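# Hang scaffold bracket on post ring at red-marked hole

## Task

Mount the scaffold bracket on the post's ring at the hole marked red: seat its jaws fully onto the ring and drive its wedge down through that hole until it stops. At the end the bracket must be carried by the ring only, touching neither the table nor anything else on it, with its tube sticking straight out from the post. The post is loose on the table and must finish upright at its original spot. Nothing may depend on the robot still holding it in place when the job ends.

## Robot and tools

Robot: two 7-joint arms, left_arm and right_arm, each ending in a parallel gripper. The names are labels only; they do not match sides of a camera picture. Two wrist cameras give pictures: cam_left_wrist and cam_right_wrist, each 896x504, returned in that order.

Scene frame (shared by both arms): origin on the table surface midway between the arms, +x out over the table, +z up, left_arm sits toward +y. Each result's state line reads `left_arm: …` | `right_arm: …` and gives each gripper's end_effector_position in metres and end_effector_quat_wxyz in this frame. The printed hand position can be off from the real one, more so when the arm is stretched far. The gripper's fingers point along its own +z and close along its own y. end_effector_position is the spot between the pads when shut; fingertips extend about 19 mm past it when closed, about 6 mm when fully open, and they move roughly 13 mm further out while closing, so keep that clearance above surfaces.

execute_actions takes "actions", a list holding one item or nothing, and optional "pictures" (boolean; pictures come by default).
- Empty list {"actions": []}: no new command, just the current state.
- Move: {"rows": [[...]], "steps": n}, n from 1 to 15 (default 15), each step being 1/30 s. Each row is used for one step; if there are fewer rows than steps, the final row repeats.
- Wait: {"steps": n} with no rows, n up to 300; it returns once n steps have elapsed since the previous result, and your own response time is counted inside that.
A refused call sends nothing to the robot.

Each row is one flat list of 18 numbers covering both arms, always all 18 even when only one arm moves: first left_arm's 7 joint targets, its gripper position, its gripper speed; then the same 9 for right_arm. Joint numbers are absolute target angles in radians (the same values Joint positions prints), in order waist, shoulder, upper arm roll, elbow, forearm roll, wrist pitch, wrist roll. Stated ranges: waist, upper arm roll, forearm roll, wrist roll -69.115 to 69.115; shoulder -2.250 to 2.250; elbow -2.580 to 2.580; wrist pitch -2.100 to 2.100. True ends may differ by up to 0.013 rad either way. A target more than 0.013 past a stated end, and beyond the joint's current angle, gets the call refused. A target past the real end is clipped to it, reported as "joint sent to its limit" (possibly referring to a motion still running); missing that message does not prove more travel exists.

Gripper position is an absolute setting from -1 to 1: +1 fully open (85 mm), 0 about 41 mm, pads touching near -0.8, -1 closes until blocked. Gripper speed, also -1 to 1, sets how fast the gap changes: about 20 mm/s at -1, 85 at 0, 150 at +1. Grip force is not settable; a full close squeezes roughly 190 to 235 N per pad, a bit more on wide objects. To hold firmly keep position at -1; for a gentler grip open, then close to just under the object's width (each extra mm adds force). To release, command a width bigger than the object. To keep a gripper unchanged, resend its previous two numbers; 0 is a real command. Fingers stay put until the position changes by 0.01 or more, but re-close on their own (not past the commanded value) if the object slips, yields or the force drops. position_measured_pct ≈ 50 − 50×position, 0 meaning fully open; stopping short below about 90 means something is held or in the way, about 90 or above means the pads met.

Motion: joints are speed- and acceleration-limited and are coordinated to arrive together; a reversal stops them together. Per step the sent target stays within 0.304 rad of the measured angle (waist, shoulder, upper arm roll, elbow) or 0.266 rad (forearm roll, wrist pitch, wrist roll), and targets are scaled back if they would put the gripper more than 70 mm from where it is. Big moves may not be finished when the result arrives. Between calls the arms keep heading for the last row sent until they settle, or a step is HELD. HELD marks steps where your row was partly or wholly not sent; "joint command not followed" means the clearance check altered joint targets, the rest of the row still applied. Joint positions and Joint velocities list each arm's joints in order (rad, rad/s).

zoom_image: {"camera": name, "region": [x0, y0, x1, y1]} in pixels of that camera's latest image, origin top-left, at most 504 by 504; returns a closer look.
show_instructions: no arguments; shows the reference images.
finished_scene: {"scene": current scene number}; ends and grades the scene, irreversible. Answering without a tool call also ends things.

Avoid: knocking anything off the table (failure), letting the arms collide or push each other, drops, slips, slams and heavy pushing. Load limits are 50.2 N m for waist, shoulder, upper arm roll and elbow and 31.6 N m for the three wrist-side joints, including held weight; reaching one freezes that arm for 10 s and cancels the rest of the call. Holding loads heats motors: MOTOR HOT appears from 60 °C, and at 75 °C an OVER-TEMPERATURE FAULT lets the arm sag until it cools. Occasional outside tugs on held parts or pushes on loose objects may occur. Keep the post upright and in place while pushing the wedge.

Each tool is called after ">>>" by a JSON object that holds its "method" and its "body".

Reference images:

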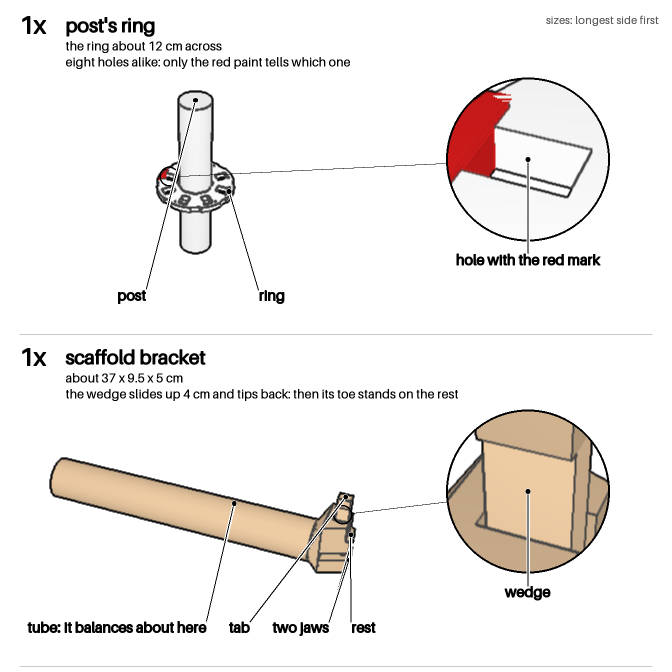

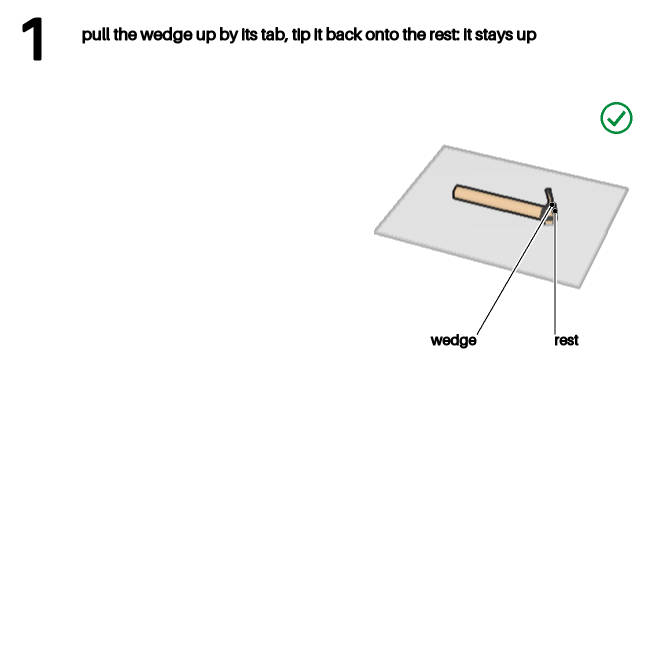

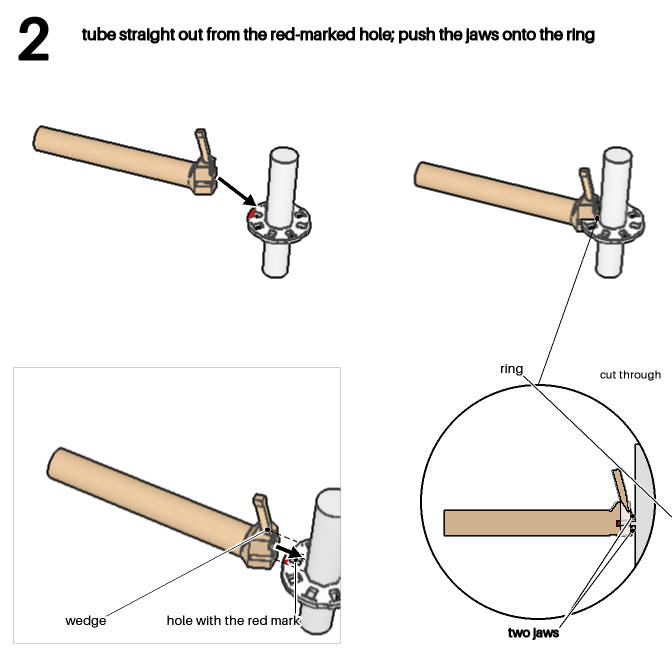

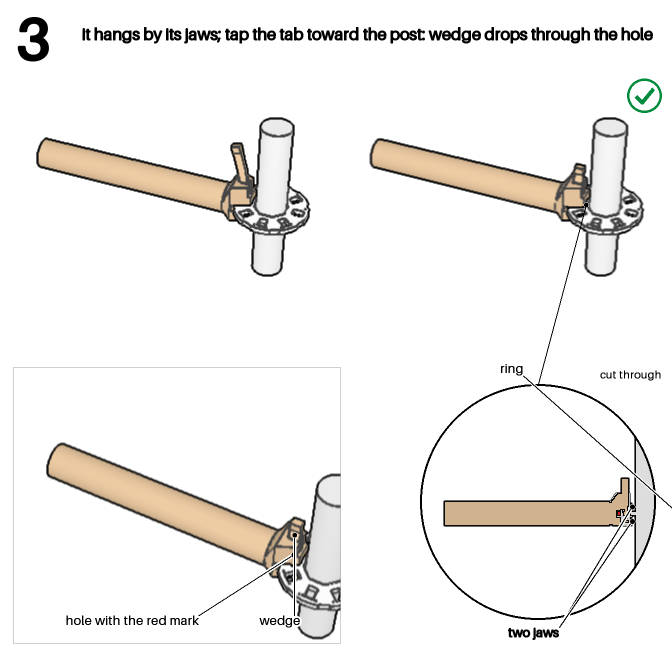

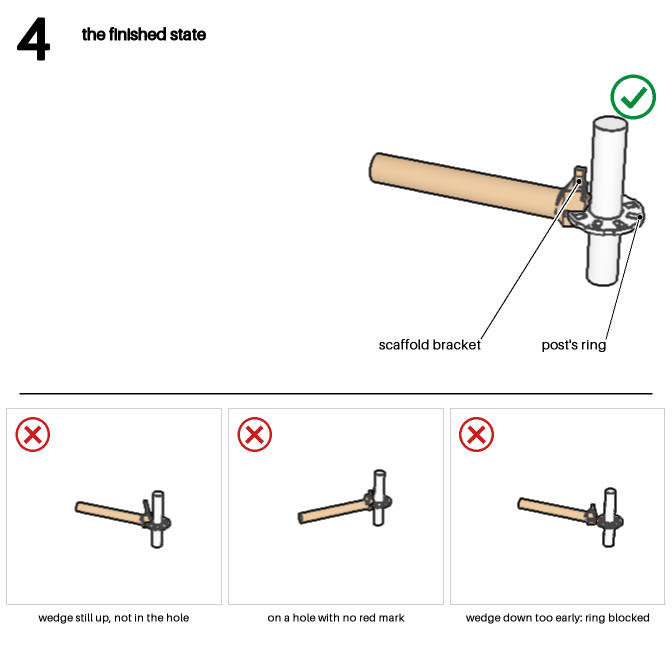

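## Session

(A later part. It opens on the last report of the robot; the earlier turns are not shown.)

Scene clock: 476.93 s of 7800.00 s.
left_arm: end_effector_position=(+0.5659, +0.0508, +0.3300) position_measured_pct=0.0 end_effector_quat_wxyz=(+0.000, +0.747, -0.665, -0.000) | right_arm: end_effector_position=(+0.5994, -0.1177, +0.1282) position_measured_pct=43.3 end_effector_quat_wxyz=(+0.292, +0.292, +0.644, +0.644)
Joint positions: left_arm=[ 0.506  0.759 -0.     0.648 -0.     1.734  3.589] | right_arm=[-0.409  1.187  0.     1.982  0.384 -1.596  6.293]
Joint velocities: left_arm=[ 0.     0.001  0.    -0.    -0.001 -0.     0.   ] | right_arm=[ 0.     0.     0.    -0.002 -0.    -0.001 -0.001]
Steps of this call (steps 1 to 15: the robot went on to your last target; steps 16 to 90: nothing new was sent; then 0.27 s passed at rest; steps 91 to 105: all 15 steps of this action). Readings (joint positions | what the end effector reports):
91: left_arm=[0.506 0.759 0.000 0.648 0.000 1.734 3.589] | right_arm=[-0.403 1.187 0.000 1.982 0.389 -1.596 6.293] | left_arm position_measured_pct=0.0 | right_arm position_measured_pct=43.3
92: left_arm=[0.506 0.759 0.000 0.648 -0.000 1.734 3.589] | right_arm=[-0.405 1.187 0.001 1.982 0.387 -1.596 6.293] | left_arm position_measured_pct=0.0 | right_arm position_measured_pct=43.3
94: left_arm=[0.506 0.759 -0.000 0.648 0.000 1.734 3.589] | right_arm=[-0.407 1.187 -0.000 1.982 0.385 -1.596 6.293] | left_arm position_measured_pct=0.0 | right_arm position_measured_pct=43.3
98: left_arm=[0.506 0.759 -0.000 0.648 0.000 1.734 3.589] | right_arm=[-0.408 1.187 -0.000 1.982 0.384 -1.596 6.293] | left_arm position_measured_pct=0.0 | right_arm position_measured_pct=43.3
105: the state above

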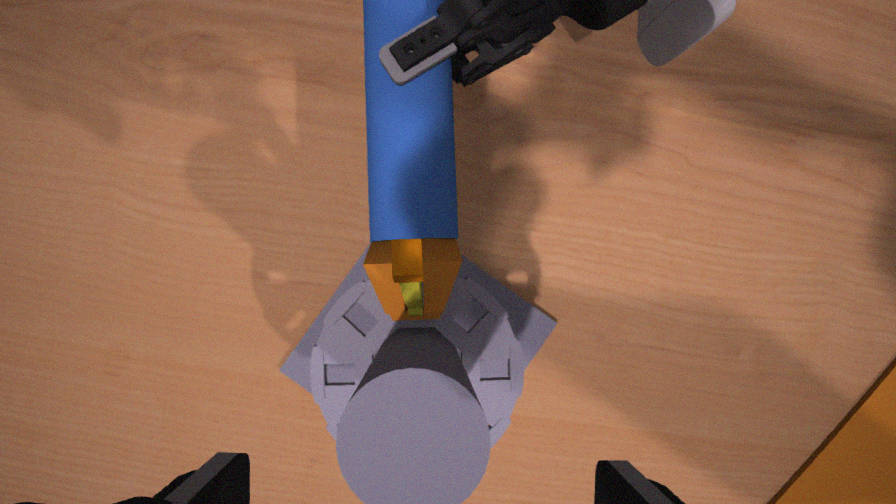

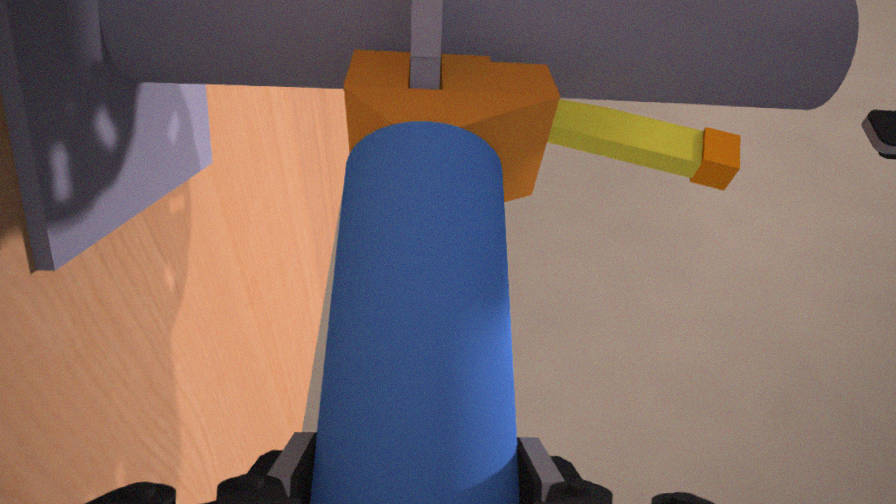

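>>> {"method": "execute_actions", "body": {"actions": [{"rows": [[0.5061,0.7589,0,0.6484,0,1.7343,3.5894,1,0,-0.4154,1.1868,0,1.9809,0.3773,-1.5956,6.2935,-1,-0.3]], "steps": 15}]}}

>>> {"method": "zoom_image", "body": {"camera": "cam_left_wrist", "region": [260, 200, 580, 420]}}

Scene clock: 480.40 s of 7800.00 s.
left_arm: end_effector_position=(+0.5659, +0.0508, +0.3300) position_measured_pct=0.0 end_effector_quat_wxyz=(+0.000, +0.747, -0.665, -0.000) | right_arm: end_effector_position=(+0.5996, -0.1167, +0.1281) position_measured_pct=43.3 end_effector_quat_wxyz=(+0.293, +0.293, +0.644, +0.643)
Joint positions: left_arm=[ 0.506  0.759 -0.     0.648  0.     1.734  3.589] | right_arm=[-0.413  1.187  0.001  1.982  0.377 -1.596  6.293]
Joint velocities: left_arm=[-0.     0.001  0.     0.001 -0.     0.     0.   ] | right_arm=[ 0.001  0.    -0.     0.001  0.    -0.     0.   ]
Steps of this call (steps 1 to 15: the robot went on to your last target; steps 16 to 89: nothing new was sent; steps 90 to 104: all 15 steps of this action). Readings (joint positions | what the end effector reports):
90: left_arm=[0.506 0.759 0.000 0.648 -0.000 1.734 3.589] | right_arm=[-0.410 1.187 0.000 1.982 0.383 -1.596 6.293] | left_arm position_measured_pct=0.0 | right_arm position_measured_pct=43.3
91: left_arm=[0.506 0.759 0.000 0.648 0.000 1.734 3.589] | right_arm=[-0.411 1.187 0.001 1.982 0.381 -1.596 6.293] | left_arm position_measured_pct=0.0 | right_arm position_measured_pct=43.3
93: left_arm=[0.506 0.759 -0.000 0.648 0.000 1.734 3.589] | right_arm=[-0.413 1.187 0.001 1.981 0.378 -1.596 6.293] | left_arm position_measured_pct=0.0 | right_arm position_measured_pct=43.3
97: left_arm=[0.506 0.759 0.000 0.648 0.000 1.734 3.589] | right_arm=[-0.413 1.187 0.001 1.982 0.377 -1.596 6.293] | left_arm position_measured_pct=0.0 | right_arm position_measured_pct=43.3
104: the state above

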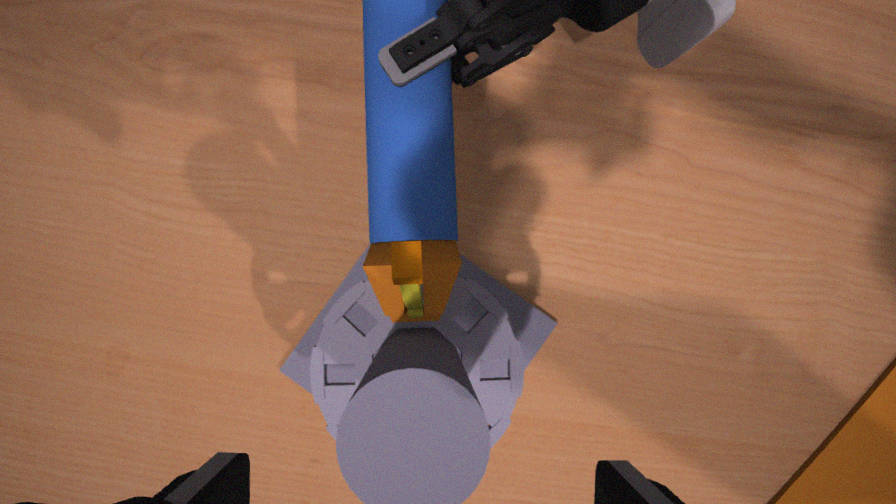

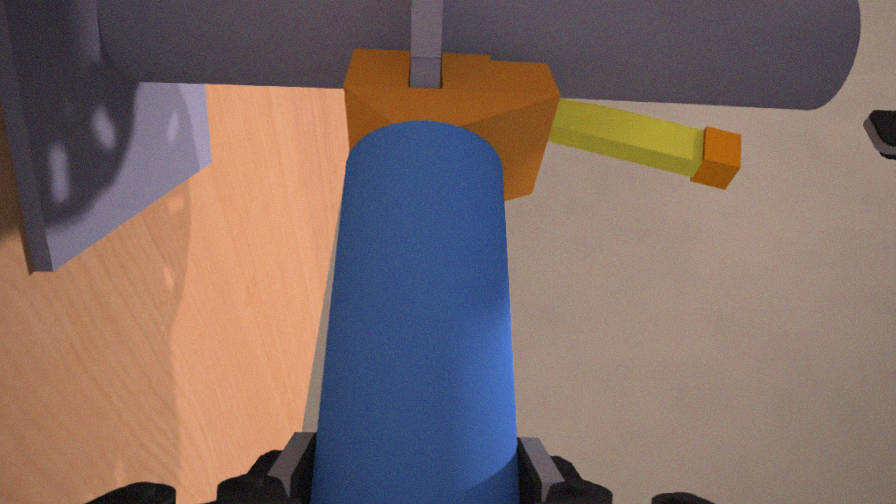

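Region (260, 200, 580, 420) of cam_left_wrist's 896x504 image, scaled by 1.575; it fills the top 346 rows of this view, and the rest is white.

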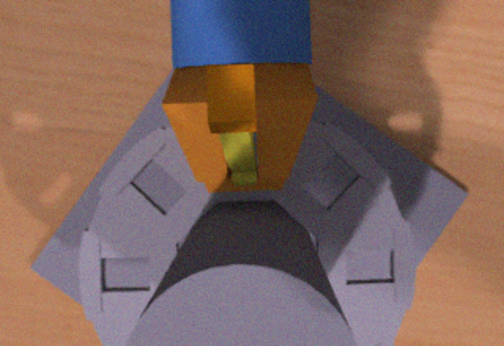

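>>> {"method": "execute_actions", "body": {"actions": [{"rows": [[0.6220,1.0003,0,0.2827,0,1.8586,3.7845,-1,0.5,-0.4125,1.1868,0,1.9819,0.3800,-1.5956,6.2935,-1,-0.3]], "steps": 15}], "pictures": false}}

>>> {"method": "execute_actions", "body": {"actions": [{"steps": 15}]}}

Scene clock: 504.17 s of 7800.00 s.
left_arm: end_effector_position=(+0.5863, -0.0325, +0.2928) position_measured_pct=51.2 end_effector_quat_wxyz=(+0.000, +0.772, -0.636, -0.000) | right_arm: end_effector_position=(+0.5993, -0.1169, +0.1281) position_measured_pct=43.3 end_effector_quat_wxyz=(+0.293, +0.293, +0.644, +0.644)
Joint positions: left_arm=[0.616 0.988 0.    0.301 0.    1.854 3.778] | right_arm=[-0.412  1.187  0.     1.982  0.379 -1.596  6.293]
Joint velocities: left_arm=[ 0.092  0.181  0.001 -0.341  0.002  0.105  0.161] | right_arm=[-0.001 -0.     0.     0.001  0.     0.     0.001]
Steps of this call (steps 1 to 15: the robot went on to your last target; steps 16 to 90: nothing new was sent; then 20.27 s passed at rest; steps 91 to 105: all 15 steps of this action). Readings (joint positions | what the end effector reports):
91: left_arm=[0.507 0.760 -0.000 0.647 -0.000 1.735 3.590] | right_arm=[-0.413 1.187 0.001 1.982 0.377 -1.596 6.293] | left_arm position_measured_pct=0.0 | right_arm position_measured_pct=43.3
92: left_arm=[0.509 0.765 -0.001 0.641 -0.000 1.737 3.593] | right_arm=[-0.412 1.187 0.000 1.982 0.378 -1.596 6.293] | left_arm position_measured_pct=0.8 | right_arm position_measured_pct=43.3
94: left_arm=[0.520 0.789 -0.001 0.613 -0.001 1.748 3.610] | right_arm=[-0.412 1.187 0.000 1.982 0.379 -1.596 6.293] | left_arm position_measured_pct=6.3 | right_arm position_measured_pct=43.3
98: left_arm=[0.563 0.880 -0.001 0.492 -0.000 1.794 3.683] | right_arm=[-0.412 1.187 0.000 1.982 0.379 -1.596 6.293] | left_arm position_measured_pct=22.2 | right_arm position_measured_pct=43.3
105: the state above

Scene clock: 504.67 s of 7800.00 s.
left_arm: end_effector_position=(+0.5871, -0.0366, +0.2900) position_measured_pct=91.7 end_effector_quat_wxyz=(-0.000, +0.772, -0.635, +0.000) | right_arm: end_effector_position=(+0.5993, -0.1169, +0.1281) position_measured_pct=43.3 end_effector_quat_wxyz=(+0.293, +0.293, +0.644, +0.644)
Joint positions: left_arm=[0.622 1.    0.    0.283 0.    1.859 3.784] | right_arm=[-0.412  1.187  0.     1.982  0.38  -1.596  6.293]
Joint velocities: left_arm=[ 0.     0.001  0.    -0.    -0.001  0.001 -0.   ] | right_arm=[ 0.     0.     0.    -0.001 -0.001 -0.    -0.   ]
Steps of this call (steps 1 to 15: the robot went on to your last target). Readings (joint positions | what the end effector reports):
1: left_arm=[0.619 0.992 0.000 0.292 0.000 1.856 3.782] | right_arm=[-0.412 1.187 0.000 1.982 0.379 -1.596 6.293] | left_arm position_measured_pct=55.2 | right_arm position_measured_pct=43.3
2: left_arm=[0.620 0.994 0.000 0.288 0.000 1.858 3.784] | right_arm=[-0.412 1.187 0.000 1.982 0.379 -1.596 6.293] | left_arm position_measured_pct=59.1 | right_arm position_measured_pct=43.3
4: left_arm=[0.621 0.996 0.000 0.285 0.000 1.858 3.784] | right_arm=[-0.412 1.187 0.000 1.982 0.379 -1.596 6.293] | left_arm position_measured_pct=67.5 | right_arm position_measured_pct=43.3
8: left_arm=[0.622 0.999 0.000 0.283 0.000 1.859 3.784] | right_arm=[-0.412 1.187 0.000 1.982 0.380 -1.596 6.293] | left_arm position_measured_pct=84.1 | right_arm position_measured_pct=43.3
15: the state above

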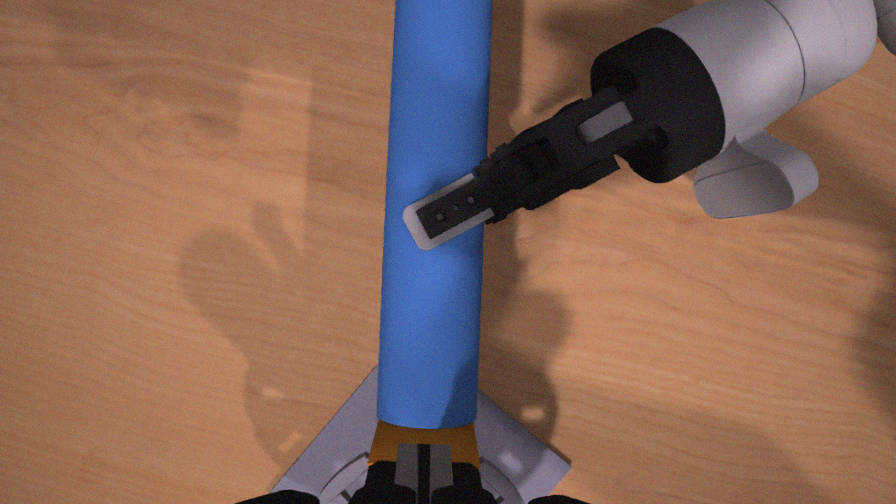

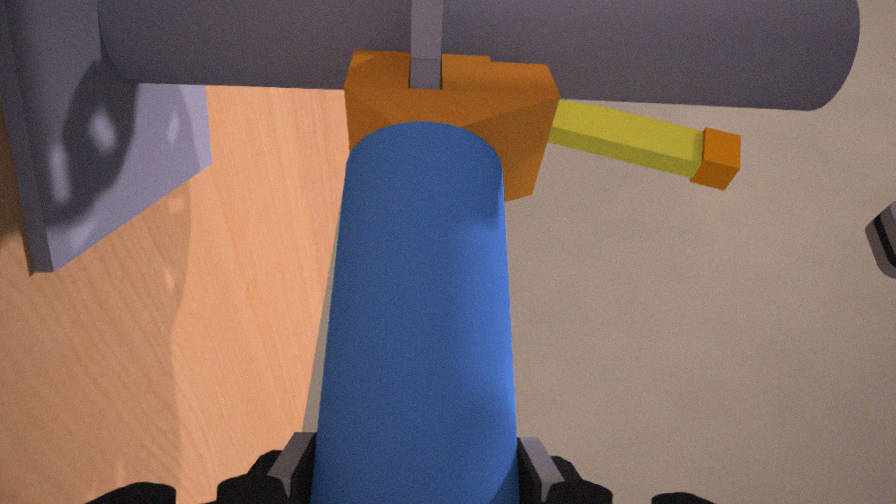

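>>> {"method": "execute_actions", "body": {"actions": [{"rows": [[0.6220,0.9489,0,0.5508,0,1.6419,3.7845,-1,0.5,-0.4125,1.1868,0,1.9819,0.3800,-1.5956,6.2935,-1,-0.3]], "steps": 15}], "pictures": false}}

>>> {"method": "execute_actions", "body": {"actions": [{"steps": 12}]}}

Scene clock: 509.60 s of 7800.00 s.
left_arm: end_effector_position=(+0.5874, -0.0367, +0.2395) position_measured_pct=91.7 end_effector_quat_wxyz=(+0.000, +0.772, -0.635, -0.001) | right_arm: end_effector_position=(+0.5993, -0.1169, +0.1282) position_measured_pct=43.3 end_effector_quat_wxyz=(+0.293, +0.293, +0.644, +0.644)
Joint positions: left_arm=[ 0.622  0.952 -0.     0.548 -0.     1.643  3.784] | right_arm=[-0.412  1.187  0.     1.982  0.38  -1.596  6.293]
Joint velocities: left_arm=[-0.    -0.013 -0.     0.042  0.001 -0.027  0.001] | right_arm=[ 0.001 -0.    -0.    -0.002 -0.     0.001  0.001]
Steps of this call (steps 1 to 15: the robot went on to your last target; steps 16 to 90: nothing new was sent; then 1.43 s passed at rest; steps 91 to 105: all 15 steps of this action). Readings (joint positions | what the end effector reports):
91: left_arm=[0.622 1.000 0.000 0.284 0.000 1.858 3.785] | right_arm=[-0.412 1.187 0.000 1.982 0.380 -1.596 6.293] | left_arm position_measured_pct=91.7 | right_arm position_measured_pct=43.3
92: left_arm=[0.622 0.998 0.000 0.289 0.000 1.854 3.784] | right_arm=[-0.412 1.187 0.000 1.982 0.380 -1.596 6.293] | left_arm position_measured_pct=91.7 | right_arm position_measured_pct=43.3
94: left_arm=[0.622 0.991 0.000 0.317 0.000 1.832 3.784] | right_arm=[-0.412 1.187 0.000 1.982 0.380 -1.596 6.293] | left_arm position_measured_pct=91.7 | right_arm position_measured_pct=43.3
98: left_arm=[0.622 0.968 0.000 0.434 0.000 1.737 3.785] | right_arm=[-0.412 1.187 0.000 1.982 0.380 -1.596 6.293] | left_arm position_measured_pct=91.7 | right_arm position_measured_pct=43.3
105: the state above

Scene clock: 510.00 s of 7800.00 s.
left_arm: end_effector_position=(+0.5871, -0.0366, +0.2409) position_measured_pct=91.7 end_effector_quat_wxyz=(+0.000, +0.772, -0.635, -0.000) | right_arm: end_effector_position=(+0.5993, -0.1169, +0.1282) position_measured_pct=43.3 end_effector_quat_wxyz=(+0.293, +0.293, +0.644, +0.644)
Joint positions: left_arm=[0.622 0.949 0.    0.551 0.    1.642 3.785] | right_arm=[-0.412  1.187  0.     1.982  0.38  -1.596  6.293]
Joint velocities: left_arm=[-0.    -0.001 -0.     0.     0.     0.     0.   ] | right_arm=[-0.     0.     0.    -0.     0.    -0.001  0.001]
Steps of this call (steps 1 to 12: the robot went on to your last target). Readings (joint positions | what the end effector reports):
1: left_arm=[0.622 0.952 -0.000 0.549 -0.000 1.642 3.785] | right_arm=[-0.412 1.187 0.000 1.982 0.380 -1.596 6.293] | left_arm position_measured_pct=91.7 | right_arm position_measured_pct=43.3
2: left_arm=[0.622 0.951 -0.000 0.550 -0.000 1.642 3.785] | right_arm=[-0.412 1.187 0.000 1.982 0.380 -1.596 6.293] | left_arm position_measured_pct=91.7 | right_arm position_measured_pct=43.3
4: left_arm=[0.622 0.950 -0.000 0.550 0.000 1.642 3.784] | right_arm=[-0.412 1.187 0.000 1.982 0.380 -1.596 6.293] | left_arm position_measured_pct=91.7 | right_arm position_measured_pct=43.3
8: left_arm=[0.622 0.949 0.000 0.551 0.000 1.642 3.785] | right_arm=[-0.412 1.187 0.000 1.982 0.380 -1.596 6.293] | left_arm position_measured_pct=91.7 | right_arm position_measured_pct=43.3
12: the state above

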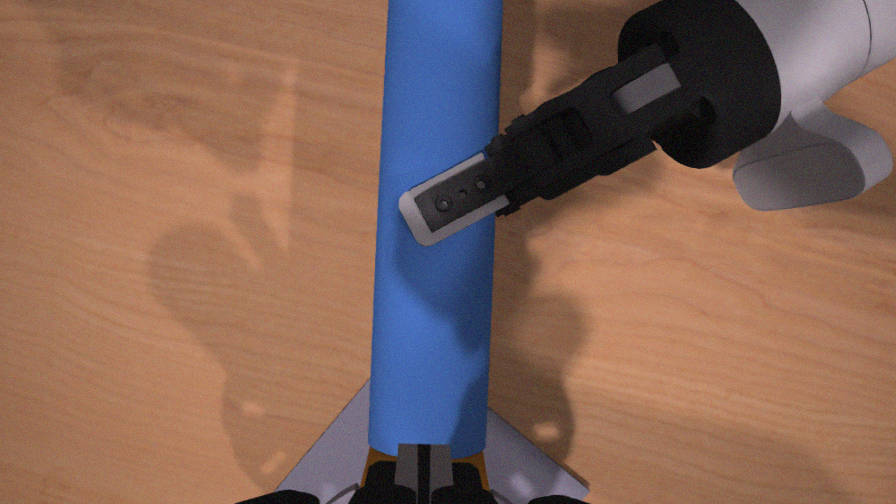

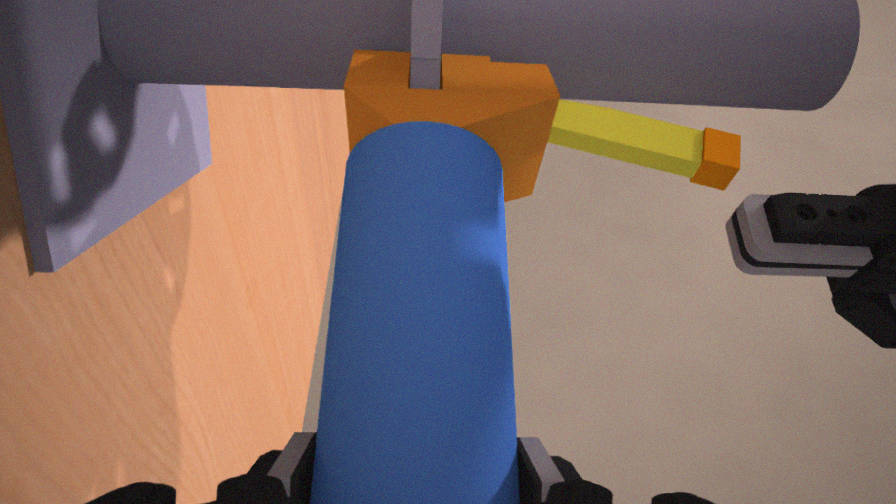

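>>> {"method": "execute_actions", "body": {"actions": [{"rows": [[0.6180,0.9410,0,0.5680,0,1.6326,3.7805,-1,0.5,-0.4125,1.1868,0,1.9819,0.3800,-1.5956,6.2935,-1,-0.3],[0.6180,0.9410,0,0.5680,0,1.6326,3.7805,-1,0.5,-0.4125,1.1868,0,1.9819,0.3800,-1.5956,6.2935,-1,-0.3],[0.6140,0.9328,0,0.5853,0,1.6235,3.7765,-1,0.5,-0.4125,1.1868,0,1.9819,0.3800,-1.5956,6.2935,-1,-0.3],[0.6140,0.9328,0,0.5853,0,1.6235,3.7765,-1,0.5,-0.4125,1.1868,0,1.9819,0.3800,-1.5956,6.2935,-1,-0.3],[0.6100,0.9246,0,0.6026,0,1.6144,3.7725,-1,0.5,-0.4125,1.1868,0,1.9819,0.3800,-1.5956,6.2935,-1,-0.3],[0.6100,0.9246,0,0.6026,0,1.6144,3.7725,-1,0.5,-0.4125,1.1868,0,1.9819,0.3800,-1.5956,6.2935,-1,-0.3],[0.6058,0.9162,0,0.6200,0,1.6054,3.7683,-1,0.5,-0.4125,1.1868,0,1.9819,0.3800,-1.5956,6.2935,-1,-0.3]], "steps": 15}]}}

Scene clock: 515.80 s of 7800.00 s.
left_arm: end_effector_position=(+0.5854, -0.0250, +0.2411) position_measured_pct=91.7 end_effector_quat_wxyz=(+0.000, +0.772, -0.636, +0.001) | right_arm: end_effector_position=(+0.5993, -0.1169, +0.1280) position_measured_pct=43.3 end_effector_quat_wxyz=(+0.293, +0.293, +0.644, +0.644)
Joint positions: left_arm=[0.607 0.916 0.    0.618 0.    1.605 3.768] | right_arm=[-0.412  1.187  0.     1.982  0.379 -1.596  6.293]
Joint velocities: left_arm=[-0.004 -0.011 -0.001  0.014 -0.001 -0.005 -0.002] | right_arm=[ 0.002  0.001 -0.001  0.001 -0.    -0.001 -0.003]
Steps of this call (steps 1 to 15: the robot went on to your last target; steps 16 to 90: nothing new was sent; then 2.30 s passed at rest; steps 91 to 105: all 15 steps of this action). Readings (joint positions | what the end effector reports):
91: left_arm=[0.622 0.948 0.000 0.552 0.000 1.641 3.784] | right_arm=[-0.412 1.187 0.000 1.982 0.380 -1.596 6.293] | left_arm position_measured_pct=91.7 | right_arm position_measured_pct=43.3
92: left_arm=[0.621 0.946 0.000 0.557 0.000 1.639 3.783] | right_arm=[-0.412 1.187 0.000 1.982 0.380 -1.596 6.293] | left_arm position_measured_pct=91.7 | right_arm position_measured_pct=43.3
94: left_arm=[0.618 0.940 0.000 0.568 0.000 1.633 3.781] | right_arm=[-0.412 1.187 0.000 1.982 0.380 -1.596 6.293] | left_arm position_measured_pct=91.7 | right_arm position_measured_pct=43.3
98: left_arm=[0.611 0.926 0.000 0.597 0.000 1.617 3.774] | right_arm=[-0.412 1.187 0.000 1.982 0.380 -1.596 6.293] | left_arm position_measured_pct=91.7 | right_arm position_measured_pct=43.3
105: the state above

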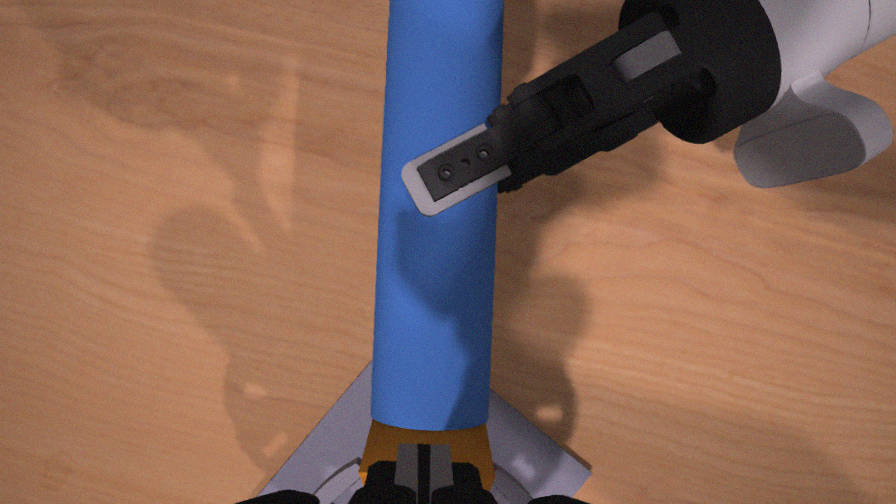

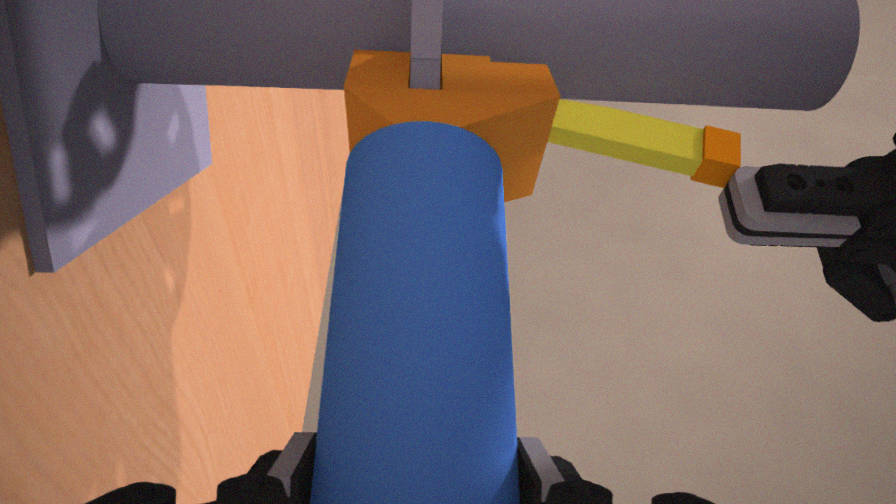

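>>> {"method": "execute_actions", "body": {"actions": [{"rows": [[0.6155,0.9358,0,0.5790,0,1.6268,3.7780,-1,0.5,-0.4125,1.1868,0,1.9819,0.3800,-1.5956,6.2935,-1,-0.3],[0.6155,0.9358,0,0.5790,0,1.6268,3.7780,-1,0.5,-0.4125,1.1868,0,1.9819,0.3800,-1.5956,6.2935,-1,-0.3],[0.6155,0.9358,0,0.5790,0,1.6268,3.7780,-1,0.5,-0.4125,1.1868,0,1.9819,0.3800,-1.5956,6.2935,-1,-0.3],[0.6155,0.9358,0,0.5790,0,1.6268,3.7780,-1,0.5,-0.4125,1.1868,0,1.9819,0.3800,-1.5956,6.2935,-1,-0.3],[0.6155,0.9358,0,0.5790,0,1.6268,3.7780,-1,0.5,-0.4125,1.1868,0,1.9819,0.3800,-1.5956,6.2935,-1,-0.3],[0.6155,0.9358,0,0.5790,0,1.6268,3.7780,-1,0.5,-0.4125,1.1868,0,1.9819,0.3800,-1.5956,6.2935,-1,-0.3],[0.6155,0.9338,0,0.6212,0,1.5866,3.7780,-1,0.5,-0.4125,1.1868,0,1.9819,0.3800,-1.5956,6.2935,-1,-0.3]], "steps": 15}]}}

Scene clock: 523.33 s of 7800.00 s.
left_arm: end_effector_position=(+0.5864, -0.0315, +0.2289) position_measured_pct=91.7 end_effector_quat_wxyz=(+0.000, +0.772, -0.635, -0.000) | right_arm: end_effector_position=(+0.5993, -0.1169, +0.1280) position_measured_pct=43.3 end_effector_quat_wxyz=(+0.292, +0.293, +0.644, +0.644)
Joint positions: left_arm=[ 0.615  0.934 -0.     0.62  -0.     1.588  3.778] | right_arm=[-0.412  1.187  0.     1.982  0.379 -1.596  6.293]
Joint velocities: left_arm=[ 0.     0.001  0.     0.017  0.001 -0.017  0.001] | right_arm=[-0.    -0.     0.    -0.     0.    -0.     0.001]
Steps of this call (steps 1 to 15: the robot went on to your last target; steps 16 to 90: nothing new was sent; then 4.03 s passed at rest; steps 91 to 105: all 15 steps of this action). Readings (joint positions | what the end effector reports):
91: left_arm=[0.607 0.916 0.000 0.618 0.000 1.605 3.768] | right_arm=[-0.412 1.187 -0.000 1.982 0.379 -1.596 6.293] | left_arm position_measured_pct=91.7 | right_arm position_measured_pct=43.3
92: left_arm=[0.608 0.920 -0.000 0.612 -0.000 1.609 3.770] | right_arm=[-0.412 1.187 -0.000 1.982 0.379 -1.596 6.292] | left_arm position_measured_pct=91.7 | right_arm position_measured_pct=43.3
94: left_arm=[0.612 0.929 -0.000 0.595 -0.000 1.618 3.774] | right_arm=[-0.412 1.187 -0.000 1.982 0.379 -1.596 6.292] | left_arm position_measured_pct=91.7 | right_arm position_measured_pct=43.3
98: left_arm=[0.615 0.933 0.000 0.587 0.000 1.620 3.777] | right_arm=[-0.412 1.187 -0.000 1.982 0.379 -1.596 6.293] | left_arm position_measured_pct=91.7 | right_arm position_measured_pct=43.3
105: the state above

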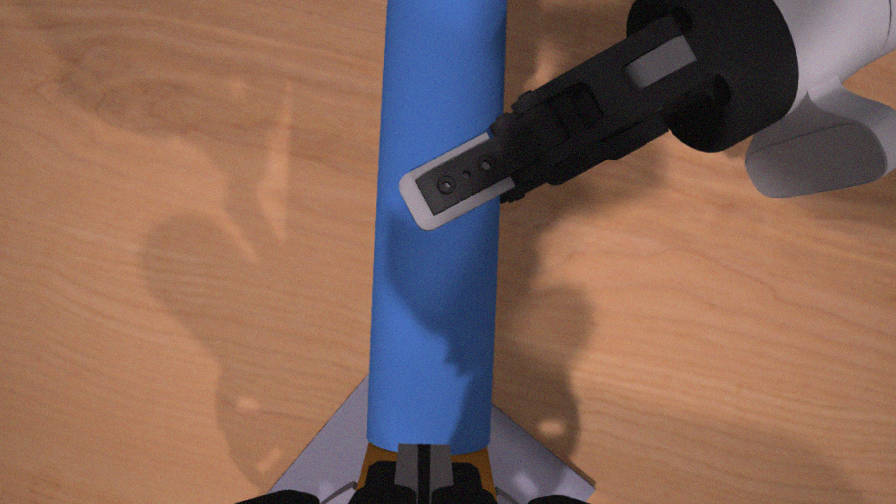

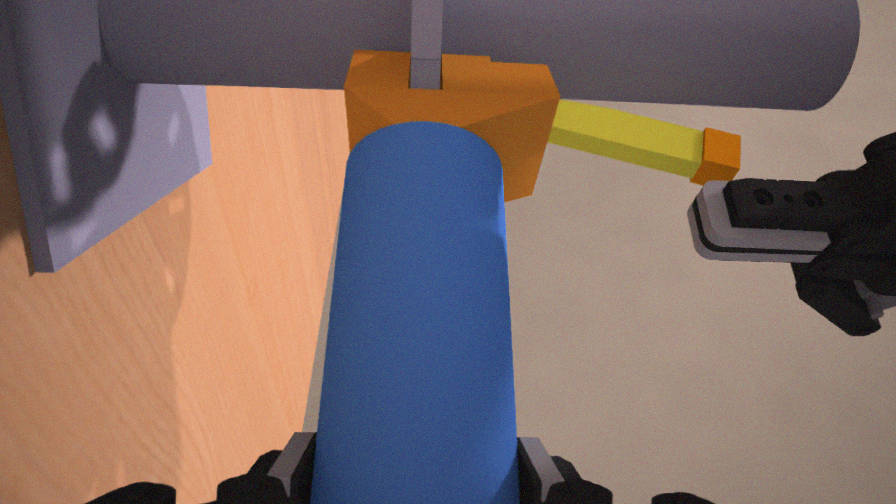

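>>> {"method": "execute_actions", "body": {"actions": [{"rows": [[0.6106,0.9244,0,0.6405,0,1.5767,3.7731,-1,0.5,-0.4125,1.1868,0,1.9819,0.3800,-1.5956,6.2935,-1,-0.3],[0.6106,0.9244,0,0.6405,0,1.5767,3.7731,-1,0.5,-0.4125,1.1868,0,1.9819,0.3800,-1.5956,6.2935,-1,-0.3],[0.6106,0.9244,0,0.6405,0,1.5767,3.7731,-1,0.5,-0.4125,1.1868,0,1.9819,0.3800,-1.5956,6.2935,-1,-0.3],[0.6058,0.9151,0,0.6600,0,1.5665,3.7683,-1,0.5,-0.4125,1.1868,0,1.9819,0.3800,-1.5956,6.2935,-1,-0.3],[0.6058,0.9151,0,0.6600,0,1.5665,3.7683,-1,0.5,-0.4125,1.1868,0,1.9819,0.3800,-1.5956,6.2935,-1,-0.3],[0.6058,0.9151,0,0.6600,0,1.5665,3.7683,-1,0.5,-0.4125,1.1868,0,1.9819,0.3800,-1.5956,6.2935,-1,-0.3],[0.6009,0.9057,0,0.6790,0,1.5569,3.7634,-1,0.5,-0.4125,1.1868,0,1.9819,0.3800,-1.5956,6.2935,-1,-0.3]], "steps": 15}]}}

Scene clock: 528.87 s of 7800.00 s.
left_arm: end_effector_position=(+0.5842, -0.0206, +0.2286) position_measured_pct=91.7 end_effector_quat_wxyz=(+0.000, +0.772, -0.635, +0.000) | right_arm: end_effector_position=(+0.5993, -0.1169, +0.1281) position_measured_pct=43.3 end_effector_quat_wxyz=(+0.293, +0.293, +0.644, +0.644)
Joint positions: left_arm=[0.601 0.907 0.    0.678 0.    1.557 3.764] | right_arm=[-0.412  1.187  0.     1.982  0.38  -1.596  6.293]
Joint velocities: left_arm=[-0.004 -0.007  0.     0.013 -0.001 -0.005 -0.004] | right_arm=[ 0.     0.    -0.    -0.001 -0.     0.     0.   ]
Steps of this call (steps 1 to 15: the robot went on to your last target; steps 16 to 90: nothing new was sent; then 2.03 s passed at rest; steps 91 to 105: all 15 steps of this action). Readings (joint positions | what the end effector reports):
91: left_arm=[0.615 0.933 0.000 0.622 0.000 1.586 3.778] | right_arm=[-0.412 1.187 0.000 1.982 0.380 -1.596 6.293] | left_arm position_measured_pct=91.7 | right_arm position_measured_pct=43.3
92: left_arm=[0.614 0.930 0.000 0.627 0.000 1.584 3.777] | right_arm=[-0.412 1.187 0.000 1.982 0.380 -1.596 6.293] | left_arm position_measured_pct=91.7 | right_arm position_measured_pct=43.3
94: left_arm=[0.612 0.926 0.000 0.636 -0.000 1.579 3.774] | right_arm=[-0.412 1.187 0.000 1.982 0.380 -1.596 6.293] | left_arm position_measured_pct=91.7 | right_arm position_measured_pct=43.3
98: left_arm=[0.606 0.915 0.000 0.660 0.000 1.566 3.768] | right_arm=[-0.412 1.187 0.000 1.982 0.380 -1.596 6.293] | left_arm position_measured_pct=91.7 | right_arm position_measured_pct=43.3
105: the state above

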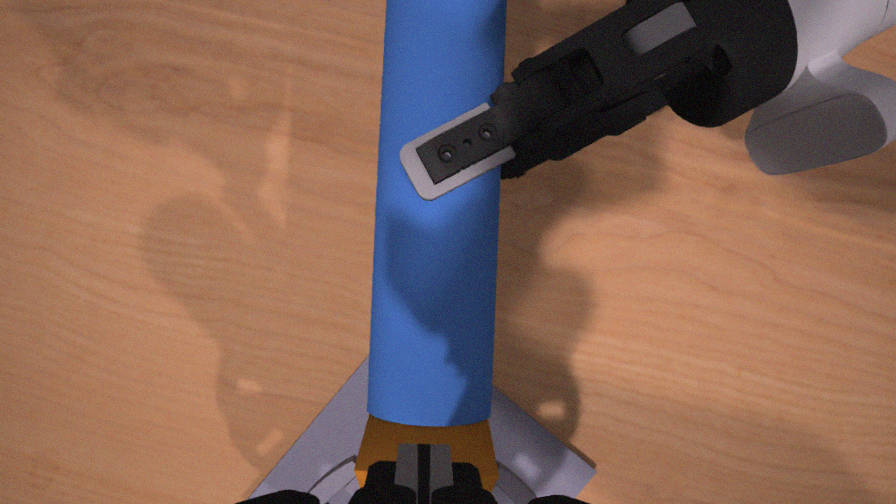

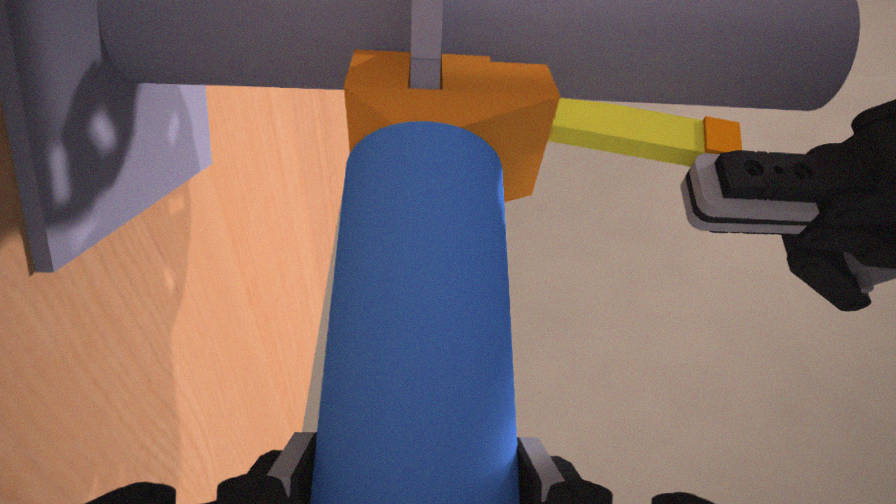

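Tab is moving. Continue.

>>> {"method": "execute_actions", "body": {"actions": [{"rows": [[0.5960,0.8964,0,0.6980,0,1.5472,3.7585,-1,0.5,-0.4125,1.1868,0,1.9819,0.3800,-1.5956,6.2935,-1,-0.3],[0.5960,0.8964,0,0.6980,0,1.5472,3.7585,-1,0.5,-0.4125,1.1868,0,1.9819,0.3800,-1.5956,6.2935,-1,-0.3],[0.5960,0.8964,0,0.6980,0,1.5472,3.7585,-1,0.5,-0.4125,1.1868,0,1.9819,0.3800,-1.5956,6.2935,-1,-0.3],[0.5927,0.8901,0,0.7105,0,1.5410,3.7552,-1,0.5,-0.4125,1.1868,0,1.9819,0.3800,-1.5956,6.2935,-1,-0.3],[0.5927,0.8901,0,0.7105,0,1.5410,3.7552,-1,0.5,-0.4125,1.1868,0,1.9819,0.3800,-1.5956,6.2935,-1,-0.3],[0.5927,0.8901,0,0.7105,0,1.5410,3.7552,-1,0.5,-0.4125,1.1868,0,1.9819,0.3800,-1.5956,6.2935,-1,-0.3],[0.5895,0.8839,0,0.7229,0,1.5348,3.7520,-1,0.5,-0.4125,1.1868,0,1.9819,0.3800,-1.5956,6.2935,-1,-0.3]], "steps": 15}]}}

Scene clock: 533.70 s of 7800.00 s.
left_arm: end_effector_position=(+0.5821, -0.0113, +0.2288) position_measured_pct=91.7 end_effector_quat_wxyz=(+0.000, +0.772, -0.635, -0.000) | right_arm: end_effector_position=(+0.5994, -0.1169, +0.1283) position_measured_pct=43.3 end_effector_quat_wxyz=(+0.293, +0.293, +0.644, +0.644)
Joint positions: left_arm=[ 0.59   0.885 -0.     0.722 -0.     1.535  3.752] | right_arm=[-0.412  1.187  0.     1.982  0.379 -1.596  6.293]
Joint velocities: left_arm=[-0.002 -0.004  0.     0.007  0.    -0.003 -0.001] | right_arm=[-0.     0.    -0.     0.001  0.001 -0.001  0.001]
Steps of this call (steps 1 to 15: the robot went on to your last target; steps 16 to 90: nothing new was sent; then 1.33 s passed at rest; steps 91 to 105: all 15 steps of this action). Readings (joint positions | what the end effector reports):
91: left_arm=[0.601 0.905 0.000 0.680 0.000 1.556 3.763] | right_arm=[-0.412 1.187 0.000 1.982 0.380 -1.596 6.293] | left_arm position_measured_pct=91.7 | right_arm position_measured_pct=43.3
92: left_arm=[0.600 0.902 0.000 0.685 0.000 1.554 3.762] | right_arm=[-0.412 1.187 0.000 1.982 0.380 -1.596 6.293] | left_arm position_measured_pct=91.7 | right_arm position_measured_pct=43.3
94: left_arm=[0.597 0.898 0.000 0.693 0.000 1.550 3.760] | right_arm=[-0.412 1.187 0.000 1.982 0.380 -1.596 6.293] | left_arm position_measured_pct=91.7 | right_arm position_measured_pct=43.3
98: left_arm=[0.593 0.890 0.000 0.711 0.000 1.541 3.755] | right_arm=[-0.412 1.187 0.000 1.982 0.380 -1.596 6.293] | left_arm position_measured_pct=91.7 | right_arm position_measured_pct=43.3
105: the state above

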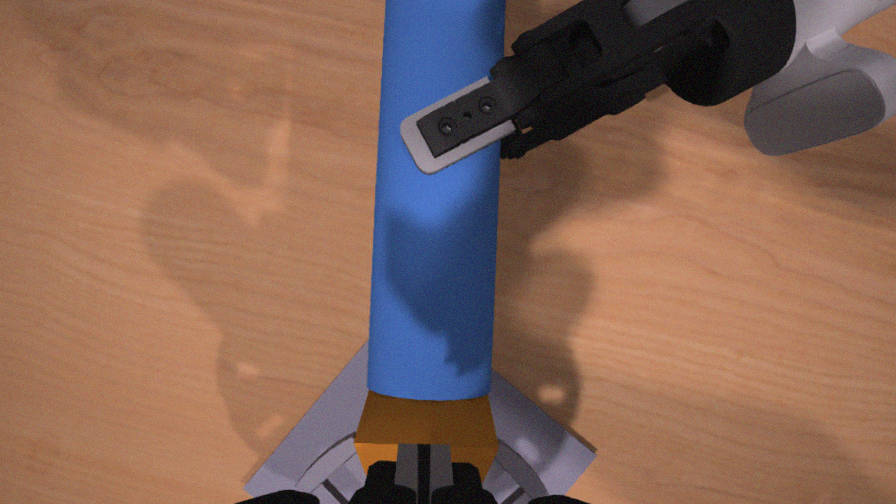

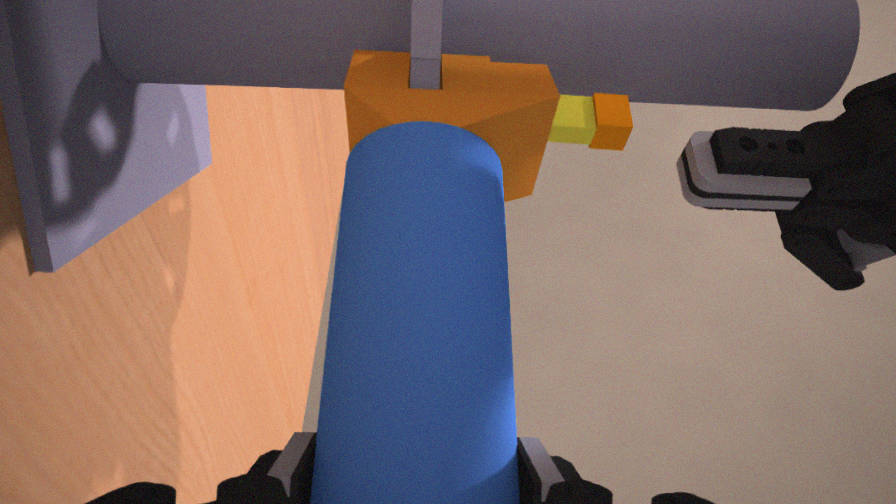

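>>> {"method": "execute_actions", "body": {"actions": [{"rows": [[0.5752,0.8610,0,0.7694,0,1.5112,3.7377,-1,0.5,-0.4125,1.1868,0,1.9819,0.3800,-1.5956,6.2935,-1,-0.3],[0.5752,0.8610,0,0.7694,0,1.5112,3.7377,-1,0.5,-0.4125,1.1868,0,1.9819,0.3800,-1.5956,6.2935,-1,-0.3],[0.5752,0.8610,0,0.7694,0,1.5112,3.7377,-1,0.5,-0.4125,1.1868,0,1.9819,0.3800,-1.5956,6.2935,-1,-0.3],[0.5752,0.8610,0,0.7694,0,1.5112,3.7377,-1,0.5,-0.4125,1.1868,0,1.9819,0.3800,-1.5956,6.2935,-1,-0.3],[0.5752,0.8610,0,0.7694,0,1.5112,3.7377,-1,0.5,-0.4125,1.1868,0,1.9819,0.3800,-1.5956,6.2935,-1,-0.3],[0.5752,0.8610,0,0.7694,0,1.5112,3.7377,-1,0.5,-0.4125,1.1868,0,1.9819,0.3800,-1.5956,6.2935,-1,-0.3],[0.5752,0.8655,0,0.8085,0,1.4676,3.7377,-1,0.5,-0.4125,1.1868,0,1.9819,0.3800,-1.5956,6.2935,-1,-0.3]], "steps": 15}]}}

Scene clock: 546.07 s of 7800.00 s.
left_arm: end_effector_position=(+0.5801, -0.0004, +0.2140) position_measured_pct=91.7 end_effector_quat_wxyz=(+0.000, +0.772, -0.635, -0.000) | right_arm: end_effector_position=(+0.5994, -0.1169, +0.1282) position_measured_pct=43.3 end_effector_quat_wxyz=(+0.293, +0.293, +0.644, +0.644)
Joint positions: left_arm=[ 0.575  0.866 -0.     0.807 -0.     1.469  3.738] | right_arm=[-0.412  1.187  0.     1.982  0.379 -1.596  6.293]
Joint velocities: left_arm=[-0.002 -0.004  0.     0.018  0.    -0.017 -0.   ] | right_arm=[-0.001 -0.     0.     0.    -0.     0.     0.   ]
Steps of this call (steps 1 to 15: the robot went on to your last target; steps 16 to 90: nothing new was sent; then 8.87 s passed at rest; steps 91 to 105: all 15 steps of this action). Readings (joint positions | what the end effector reports):
91: left_arm=[0.589 0.883 0.000 0.724 0.000 1.534 3.752] | right_arm=[-0.412 1.187 0.000 1.982 0.379 -1.596 6.293] | left_arm position_measured_pct=91.7 | right_arm position_measured_pct=43.3
92: left_arm=[0.587 0.880 0.000 0.730 0.000 1.531 3.750] | right_arm=[-0.412 1.187 0.000 1.982 0.379 -1.596 6.293] | left_arm position_measured_pct=91.7 | right_arm position_measured_pct=43.3
94: left_arm=[0.581 0.869 0.000 0.750 0.000 1.521 3.744] | right_arm=[-0.412 1.187 0.000 1.982 0.379 -1.596 6.293] | left_arm position_measured_pct=91.7 | right_arm position_measured_pct=43.3
98: left_arm=[0.576 0.864 -0.000 0.774 -0.000 1.505 3.738] | right_arm=[-0.412 1.187 0.000 1.982 0.379 -1.596 6.293] | left_arm position_measured_pct=91.7 | right_arm position_measured_pct=43.3
105: the state above

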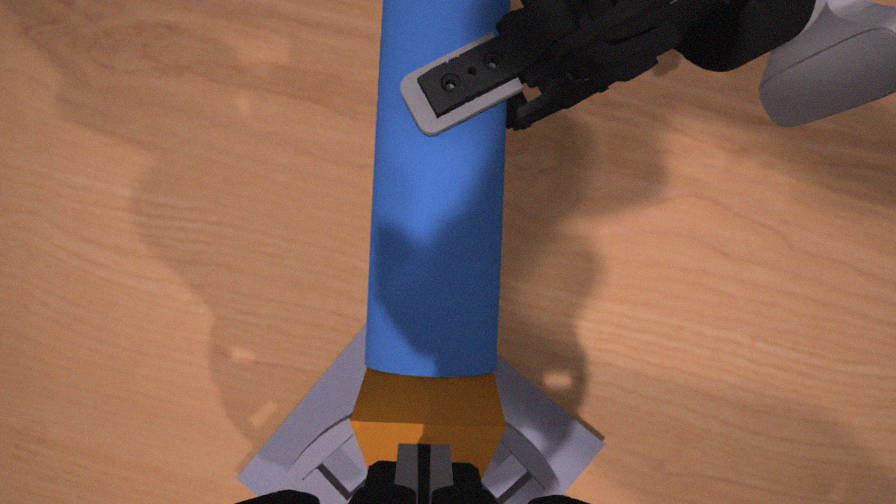

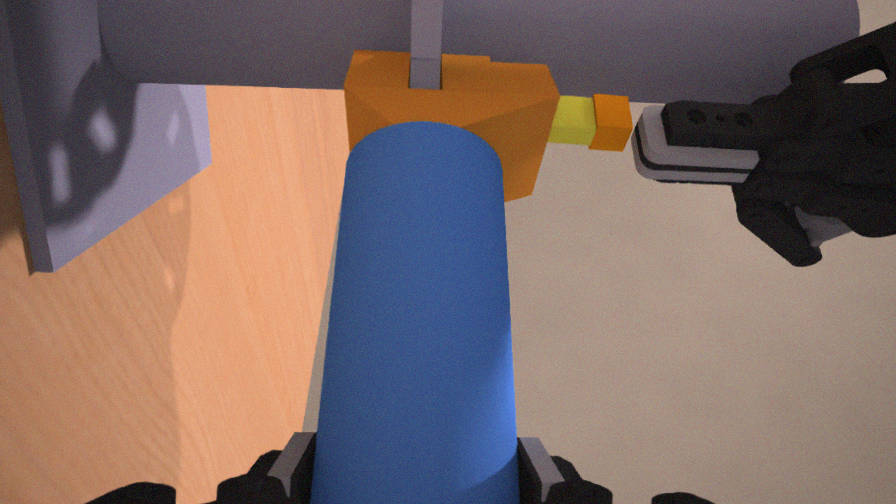

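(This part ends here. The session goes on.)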